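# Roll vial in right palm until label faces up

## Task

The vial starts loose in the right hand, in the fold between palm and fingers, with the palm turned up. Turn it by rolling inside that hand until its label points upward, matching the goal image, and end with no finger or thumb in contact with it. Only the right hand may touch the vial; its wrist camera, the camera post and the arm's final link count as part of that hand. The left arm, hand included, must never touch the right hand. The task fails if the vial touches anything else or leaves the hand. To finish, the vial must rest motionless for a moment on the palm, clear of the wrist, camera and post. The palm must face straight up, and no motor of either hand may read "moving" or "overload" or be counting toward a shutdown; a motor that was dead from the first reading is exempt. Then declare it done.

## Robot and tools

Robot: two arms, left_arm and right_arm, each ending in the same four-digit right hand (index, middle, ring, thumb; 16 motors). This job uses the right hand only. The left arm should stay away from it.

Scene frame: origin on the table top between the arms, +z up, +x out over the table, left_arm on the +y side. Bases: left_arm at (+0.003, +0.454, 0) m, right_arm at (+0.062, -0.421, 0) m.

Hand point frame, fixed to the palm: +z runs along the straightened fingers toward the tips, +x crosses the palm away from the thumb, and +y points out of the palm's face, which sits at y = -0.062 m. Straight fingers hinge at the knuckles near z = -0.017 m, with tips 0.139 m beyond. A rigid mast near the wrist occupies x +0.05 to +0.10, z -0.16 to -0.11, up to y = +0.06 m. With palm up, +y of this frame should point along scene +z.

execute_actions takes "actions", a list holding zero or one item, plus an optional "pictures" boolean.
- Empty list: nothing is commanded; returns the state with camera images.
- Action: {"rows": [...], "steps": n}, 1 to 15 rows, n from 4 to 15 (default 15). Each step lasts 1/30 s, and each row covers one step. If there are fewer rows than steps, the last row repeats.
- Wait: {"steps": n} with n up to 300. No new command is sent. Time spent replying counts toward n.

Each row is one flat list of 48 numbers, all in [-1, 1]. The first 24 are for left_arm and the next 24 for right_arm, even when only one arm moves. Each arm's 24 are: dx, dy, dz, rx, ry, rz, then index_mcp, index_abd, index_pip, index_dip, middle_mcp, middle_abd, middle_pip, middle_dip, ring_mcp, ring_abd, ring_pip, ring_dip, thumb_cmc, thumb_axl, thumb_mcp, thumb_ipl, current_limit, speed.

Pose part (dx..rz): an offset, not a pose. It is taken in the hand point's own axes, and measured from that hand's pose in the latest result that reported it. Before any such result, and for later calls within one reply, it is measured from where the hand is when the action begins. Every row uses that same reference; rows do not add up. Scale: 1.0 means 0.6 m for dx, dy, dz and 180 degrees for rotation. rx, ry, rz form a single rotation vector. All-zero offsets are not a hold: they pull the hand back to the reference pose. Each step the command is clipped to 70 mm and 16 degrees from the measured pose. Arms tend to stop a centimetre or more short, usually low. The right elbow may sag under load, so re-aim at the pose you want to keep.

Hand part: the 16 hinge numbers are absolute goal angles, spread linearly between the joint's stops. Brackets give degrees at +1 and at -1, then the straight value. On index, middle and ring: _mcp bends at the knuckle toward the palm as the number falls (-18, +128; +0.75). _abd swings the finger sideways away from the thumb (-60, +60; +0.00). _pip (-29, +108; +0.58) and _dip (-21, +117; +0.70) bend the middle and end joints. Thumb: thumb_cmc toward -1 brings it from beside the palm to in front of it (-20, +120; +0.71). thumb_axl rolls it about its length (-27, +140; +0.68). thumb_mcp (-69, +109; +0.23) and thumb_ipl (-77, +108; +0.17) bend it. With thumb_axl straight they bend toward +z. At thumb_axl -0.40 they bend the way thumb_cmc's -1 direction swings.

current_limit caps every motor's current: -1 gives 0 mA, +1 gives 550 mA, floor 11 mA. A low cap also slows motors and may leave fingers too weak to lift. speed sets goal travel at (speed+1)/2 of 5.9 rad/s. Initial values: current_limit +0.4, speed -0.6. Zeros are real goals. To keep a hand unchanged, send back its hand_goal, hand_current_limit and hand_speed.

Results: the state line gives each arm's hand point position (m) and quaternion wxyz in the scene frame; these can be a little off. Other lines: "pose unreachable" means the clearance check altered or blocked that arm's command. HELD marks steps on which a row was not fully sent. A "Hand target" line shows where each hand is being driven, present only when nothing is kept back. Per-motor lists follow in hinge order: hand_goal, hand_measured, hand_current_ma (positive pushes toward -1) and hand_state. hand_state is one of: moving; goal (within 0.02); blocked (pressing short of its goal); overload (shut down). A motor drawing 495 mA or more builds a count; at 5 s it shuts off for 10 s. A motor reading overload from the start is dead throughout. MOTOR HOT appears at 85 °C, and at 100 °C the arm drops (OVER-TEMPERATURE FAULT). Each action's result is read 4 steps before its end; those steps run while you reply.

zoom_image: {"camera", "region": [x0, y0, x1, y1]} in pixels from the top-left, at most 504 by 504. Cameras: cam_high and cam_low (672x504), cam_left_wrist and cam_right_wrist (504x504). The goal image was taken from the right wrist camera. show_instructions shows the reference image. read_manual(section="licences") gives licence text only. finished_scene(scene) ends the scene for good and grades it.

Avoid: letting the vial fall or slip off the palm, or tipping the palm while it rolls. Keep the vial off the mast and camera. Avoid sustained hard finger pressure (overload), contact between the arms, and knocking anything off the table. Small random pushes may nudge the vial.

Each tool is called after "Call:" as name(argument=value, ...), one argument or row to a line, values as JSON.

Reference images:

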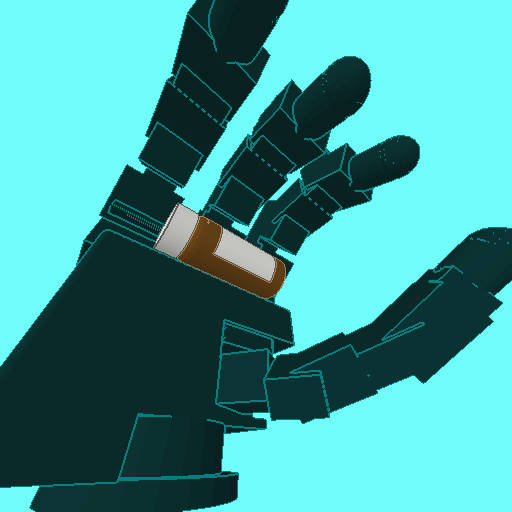

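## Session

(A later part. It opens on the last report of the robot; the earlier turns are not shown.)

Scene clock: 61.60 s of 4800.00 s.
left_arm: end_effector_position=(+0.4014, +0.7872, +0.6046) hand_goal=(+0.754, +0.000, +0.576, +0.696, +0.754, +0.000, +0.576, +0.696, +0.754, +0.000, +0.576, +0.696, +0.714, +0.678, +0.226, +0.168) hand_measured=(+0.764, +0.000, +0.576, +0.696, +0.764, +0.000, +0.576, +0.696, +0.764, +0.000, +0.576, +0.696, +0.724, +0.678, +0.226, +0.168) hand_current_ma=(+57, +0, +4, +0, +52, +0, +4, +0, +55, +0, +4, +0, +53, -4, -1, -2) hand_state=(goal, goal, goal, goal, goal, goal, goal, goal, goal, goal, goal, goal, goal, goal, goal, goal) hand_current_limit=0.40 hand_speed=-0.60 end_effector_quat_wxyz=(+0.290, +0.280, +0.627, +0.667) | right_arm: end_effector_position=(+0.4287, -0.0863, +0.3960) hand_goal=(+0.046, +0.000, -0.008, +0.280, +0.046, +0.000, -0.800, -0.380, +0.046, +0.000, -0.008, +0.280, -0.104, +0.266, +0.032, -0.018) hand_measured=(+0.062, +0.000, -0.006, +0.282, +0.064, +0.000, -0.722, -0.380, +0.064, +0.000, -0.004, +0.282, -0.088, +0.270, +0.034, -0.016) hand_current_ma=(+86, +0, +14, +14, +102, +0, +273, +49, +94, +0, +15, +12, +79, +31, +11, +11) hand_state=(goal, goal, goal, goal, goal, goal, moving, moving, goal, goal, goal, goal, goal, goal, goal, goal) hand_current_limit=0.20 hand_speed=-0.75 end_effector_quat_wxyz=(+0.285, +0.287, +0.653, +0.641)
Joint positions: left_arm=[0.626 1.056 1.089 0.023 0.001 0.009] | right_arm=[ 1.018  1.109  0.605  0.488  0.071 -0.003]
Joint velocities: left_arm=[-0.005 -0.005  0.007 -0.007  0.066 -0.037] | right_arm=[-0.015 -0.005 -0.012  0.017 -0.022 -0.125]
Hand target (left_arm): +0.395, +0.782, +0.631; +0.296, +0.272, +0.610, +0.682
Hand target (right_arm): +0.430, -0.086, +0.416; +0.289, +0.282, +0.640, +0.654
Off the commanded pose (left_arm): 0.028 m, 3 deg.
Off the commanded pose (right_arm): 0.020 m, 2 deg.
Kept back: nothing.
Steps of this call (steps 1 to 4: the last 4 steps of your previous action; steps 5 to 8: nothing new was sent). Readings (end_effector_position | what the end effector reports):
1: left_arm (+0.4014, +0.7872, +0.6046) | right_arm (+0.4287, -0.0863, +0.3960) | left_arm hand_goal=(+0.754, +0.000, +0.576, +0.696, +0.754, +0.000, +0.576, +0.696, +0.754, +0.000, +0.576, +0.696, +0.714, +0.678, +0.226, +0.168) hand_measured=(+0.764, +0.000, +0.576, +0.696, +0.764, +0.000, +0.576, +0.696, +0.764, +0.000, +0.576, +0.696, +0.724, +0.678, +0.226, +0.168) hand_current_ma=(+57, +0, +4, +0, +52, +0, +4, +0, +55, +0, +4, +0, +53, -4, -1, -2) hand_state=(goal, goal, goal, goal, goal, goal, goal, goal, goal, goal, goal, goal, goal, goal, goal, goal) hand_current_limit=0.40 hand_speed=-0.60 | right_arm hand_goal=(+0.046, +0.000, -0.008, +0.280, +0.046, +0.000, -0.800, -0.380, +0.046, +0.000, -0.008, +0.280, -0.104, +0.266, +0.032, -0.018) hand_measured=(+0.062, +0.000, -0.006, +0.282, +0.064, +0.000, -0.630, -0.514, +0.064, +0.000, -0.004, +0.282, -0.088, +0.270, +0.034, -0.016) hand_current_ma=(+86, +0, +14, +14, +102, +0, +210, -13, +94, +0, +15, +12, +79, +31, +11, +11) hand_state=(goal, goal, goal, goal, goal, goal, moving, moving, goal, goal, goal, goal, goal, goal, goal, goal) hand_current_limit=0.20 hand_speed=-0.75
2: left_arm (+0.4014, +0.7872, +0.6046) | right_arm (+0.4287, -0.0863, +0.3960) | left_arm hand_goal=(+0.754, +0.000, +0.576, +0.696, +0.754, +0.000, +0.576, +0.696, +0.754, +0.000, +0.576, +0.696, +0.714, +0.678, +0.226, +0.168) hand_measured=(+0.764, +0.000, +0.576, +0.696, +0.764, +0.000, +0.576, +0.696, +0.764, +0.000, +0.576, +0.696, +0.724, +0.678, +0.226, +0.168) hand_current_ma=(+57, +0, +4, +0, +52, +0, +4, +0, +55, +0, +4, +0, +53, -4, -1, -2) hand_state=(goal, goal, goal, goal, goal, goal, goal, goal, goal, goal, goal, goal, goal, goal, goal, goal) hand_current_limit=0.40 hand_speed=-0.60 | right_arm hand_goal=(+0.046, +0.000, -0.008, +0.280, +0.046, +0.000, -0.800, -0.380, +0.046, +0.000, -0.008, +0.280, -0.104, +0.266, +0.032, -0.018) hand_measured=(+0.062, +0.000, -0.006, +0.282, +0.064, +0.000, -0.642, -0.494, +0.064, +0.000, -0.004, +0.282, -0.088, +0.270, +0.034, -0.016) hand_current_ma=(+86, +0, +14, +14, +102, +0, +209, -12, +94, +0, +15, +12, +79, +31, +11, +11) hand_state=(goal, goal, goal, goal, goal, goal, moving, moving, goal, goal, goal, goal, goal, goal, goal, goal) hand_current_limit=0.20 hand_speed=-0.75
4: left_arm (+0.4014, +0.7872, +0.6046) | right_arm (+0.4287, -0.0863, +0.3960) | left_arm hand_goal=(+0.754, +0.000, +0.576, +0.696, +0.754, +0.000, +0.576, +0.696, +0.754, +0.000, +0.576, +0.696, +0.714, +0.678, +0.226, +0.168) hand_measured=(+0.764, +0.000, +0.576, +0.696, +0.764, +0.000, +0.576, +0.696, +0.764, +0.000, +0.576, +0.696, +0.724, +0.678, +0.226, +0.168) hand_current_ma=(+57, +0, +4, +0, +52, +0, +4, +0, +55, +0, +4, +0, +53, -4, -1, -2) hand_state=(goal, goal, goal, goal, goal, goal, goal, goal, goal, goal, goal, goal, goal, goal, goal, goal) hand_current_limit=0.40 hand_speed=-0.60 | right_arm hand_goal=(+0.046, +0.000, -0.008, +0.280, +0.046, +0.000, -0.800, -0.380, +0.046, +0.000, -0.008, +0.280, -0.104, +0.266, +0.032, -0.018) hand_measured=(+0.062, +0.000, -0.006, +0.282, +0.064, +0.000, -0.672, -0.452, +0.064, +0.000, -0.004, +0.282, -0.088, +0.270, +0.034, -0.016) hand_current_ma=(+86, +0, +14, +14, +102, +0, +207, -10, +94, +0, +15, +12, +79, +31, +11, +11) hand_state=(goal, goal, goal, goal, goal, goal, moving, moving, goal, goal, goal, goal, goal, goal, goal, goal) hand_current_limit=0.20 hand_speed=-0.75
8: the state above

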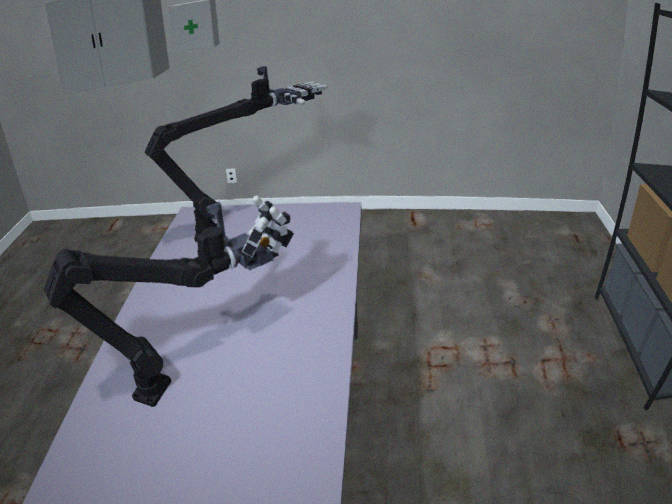

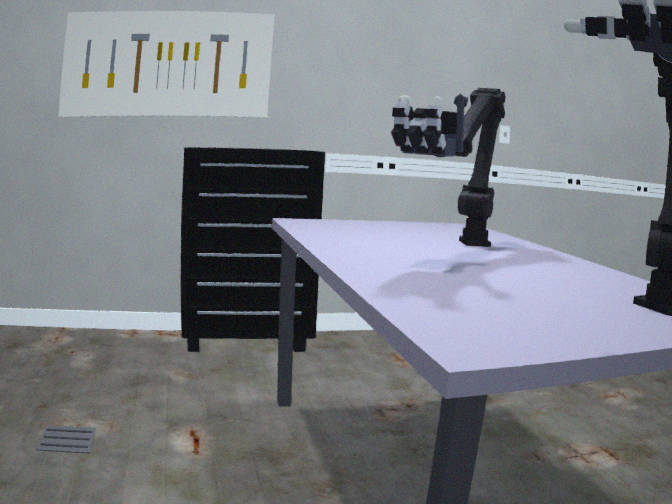

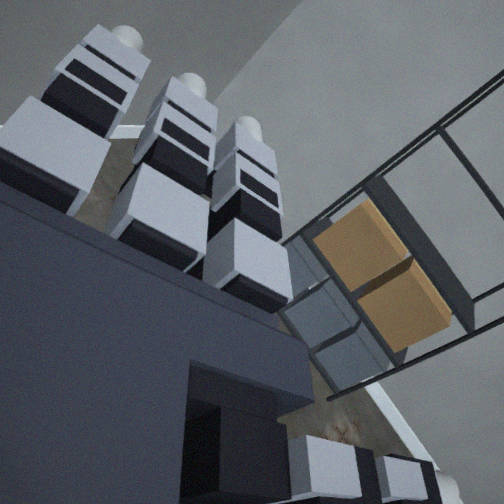

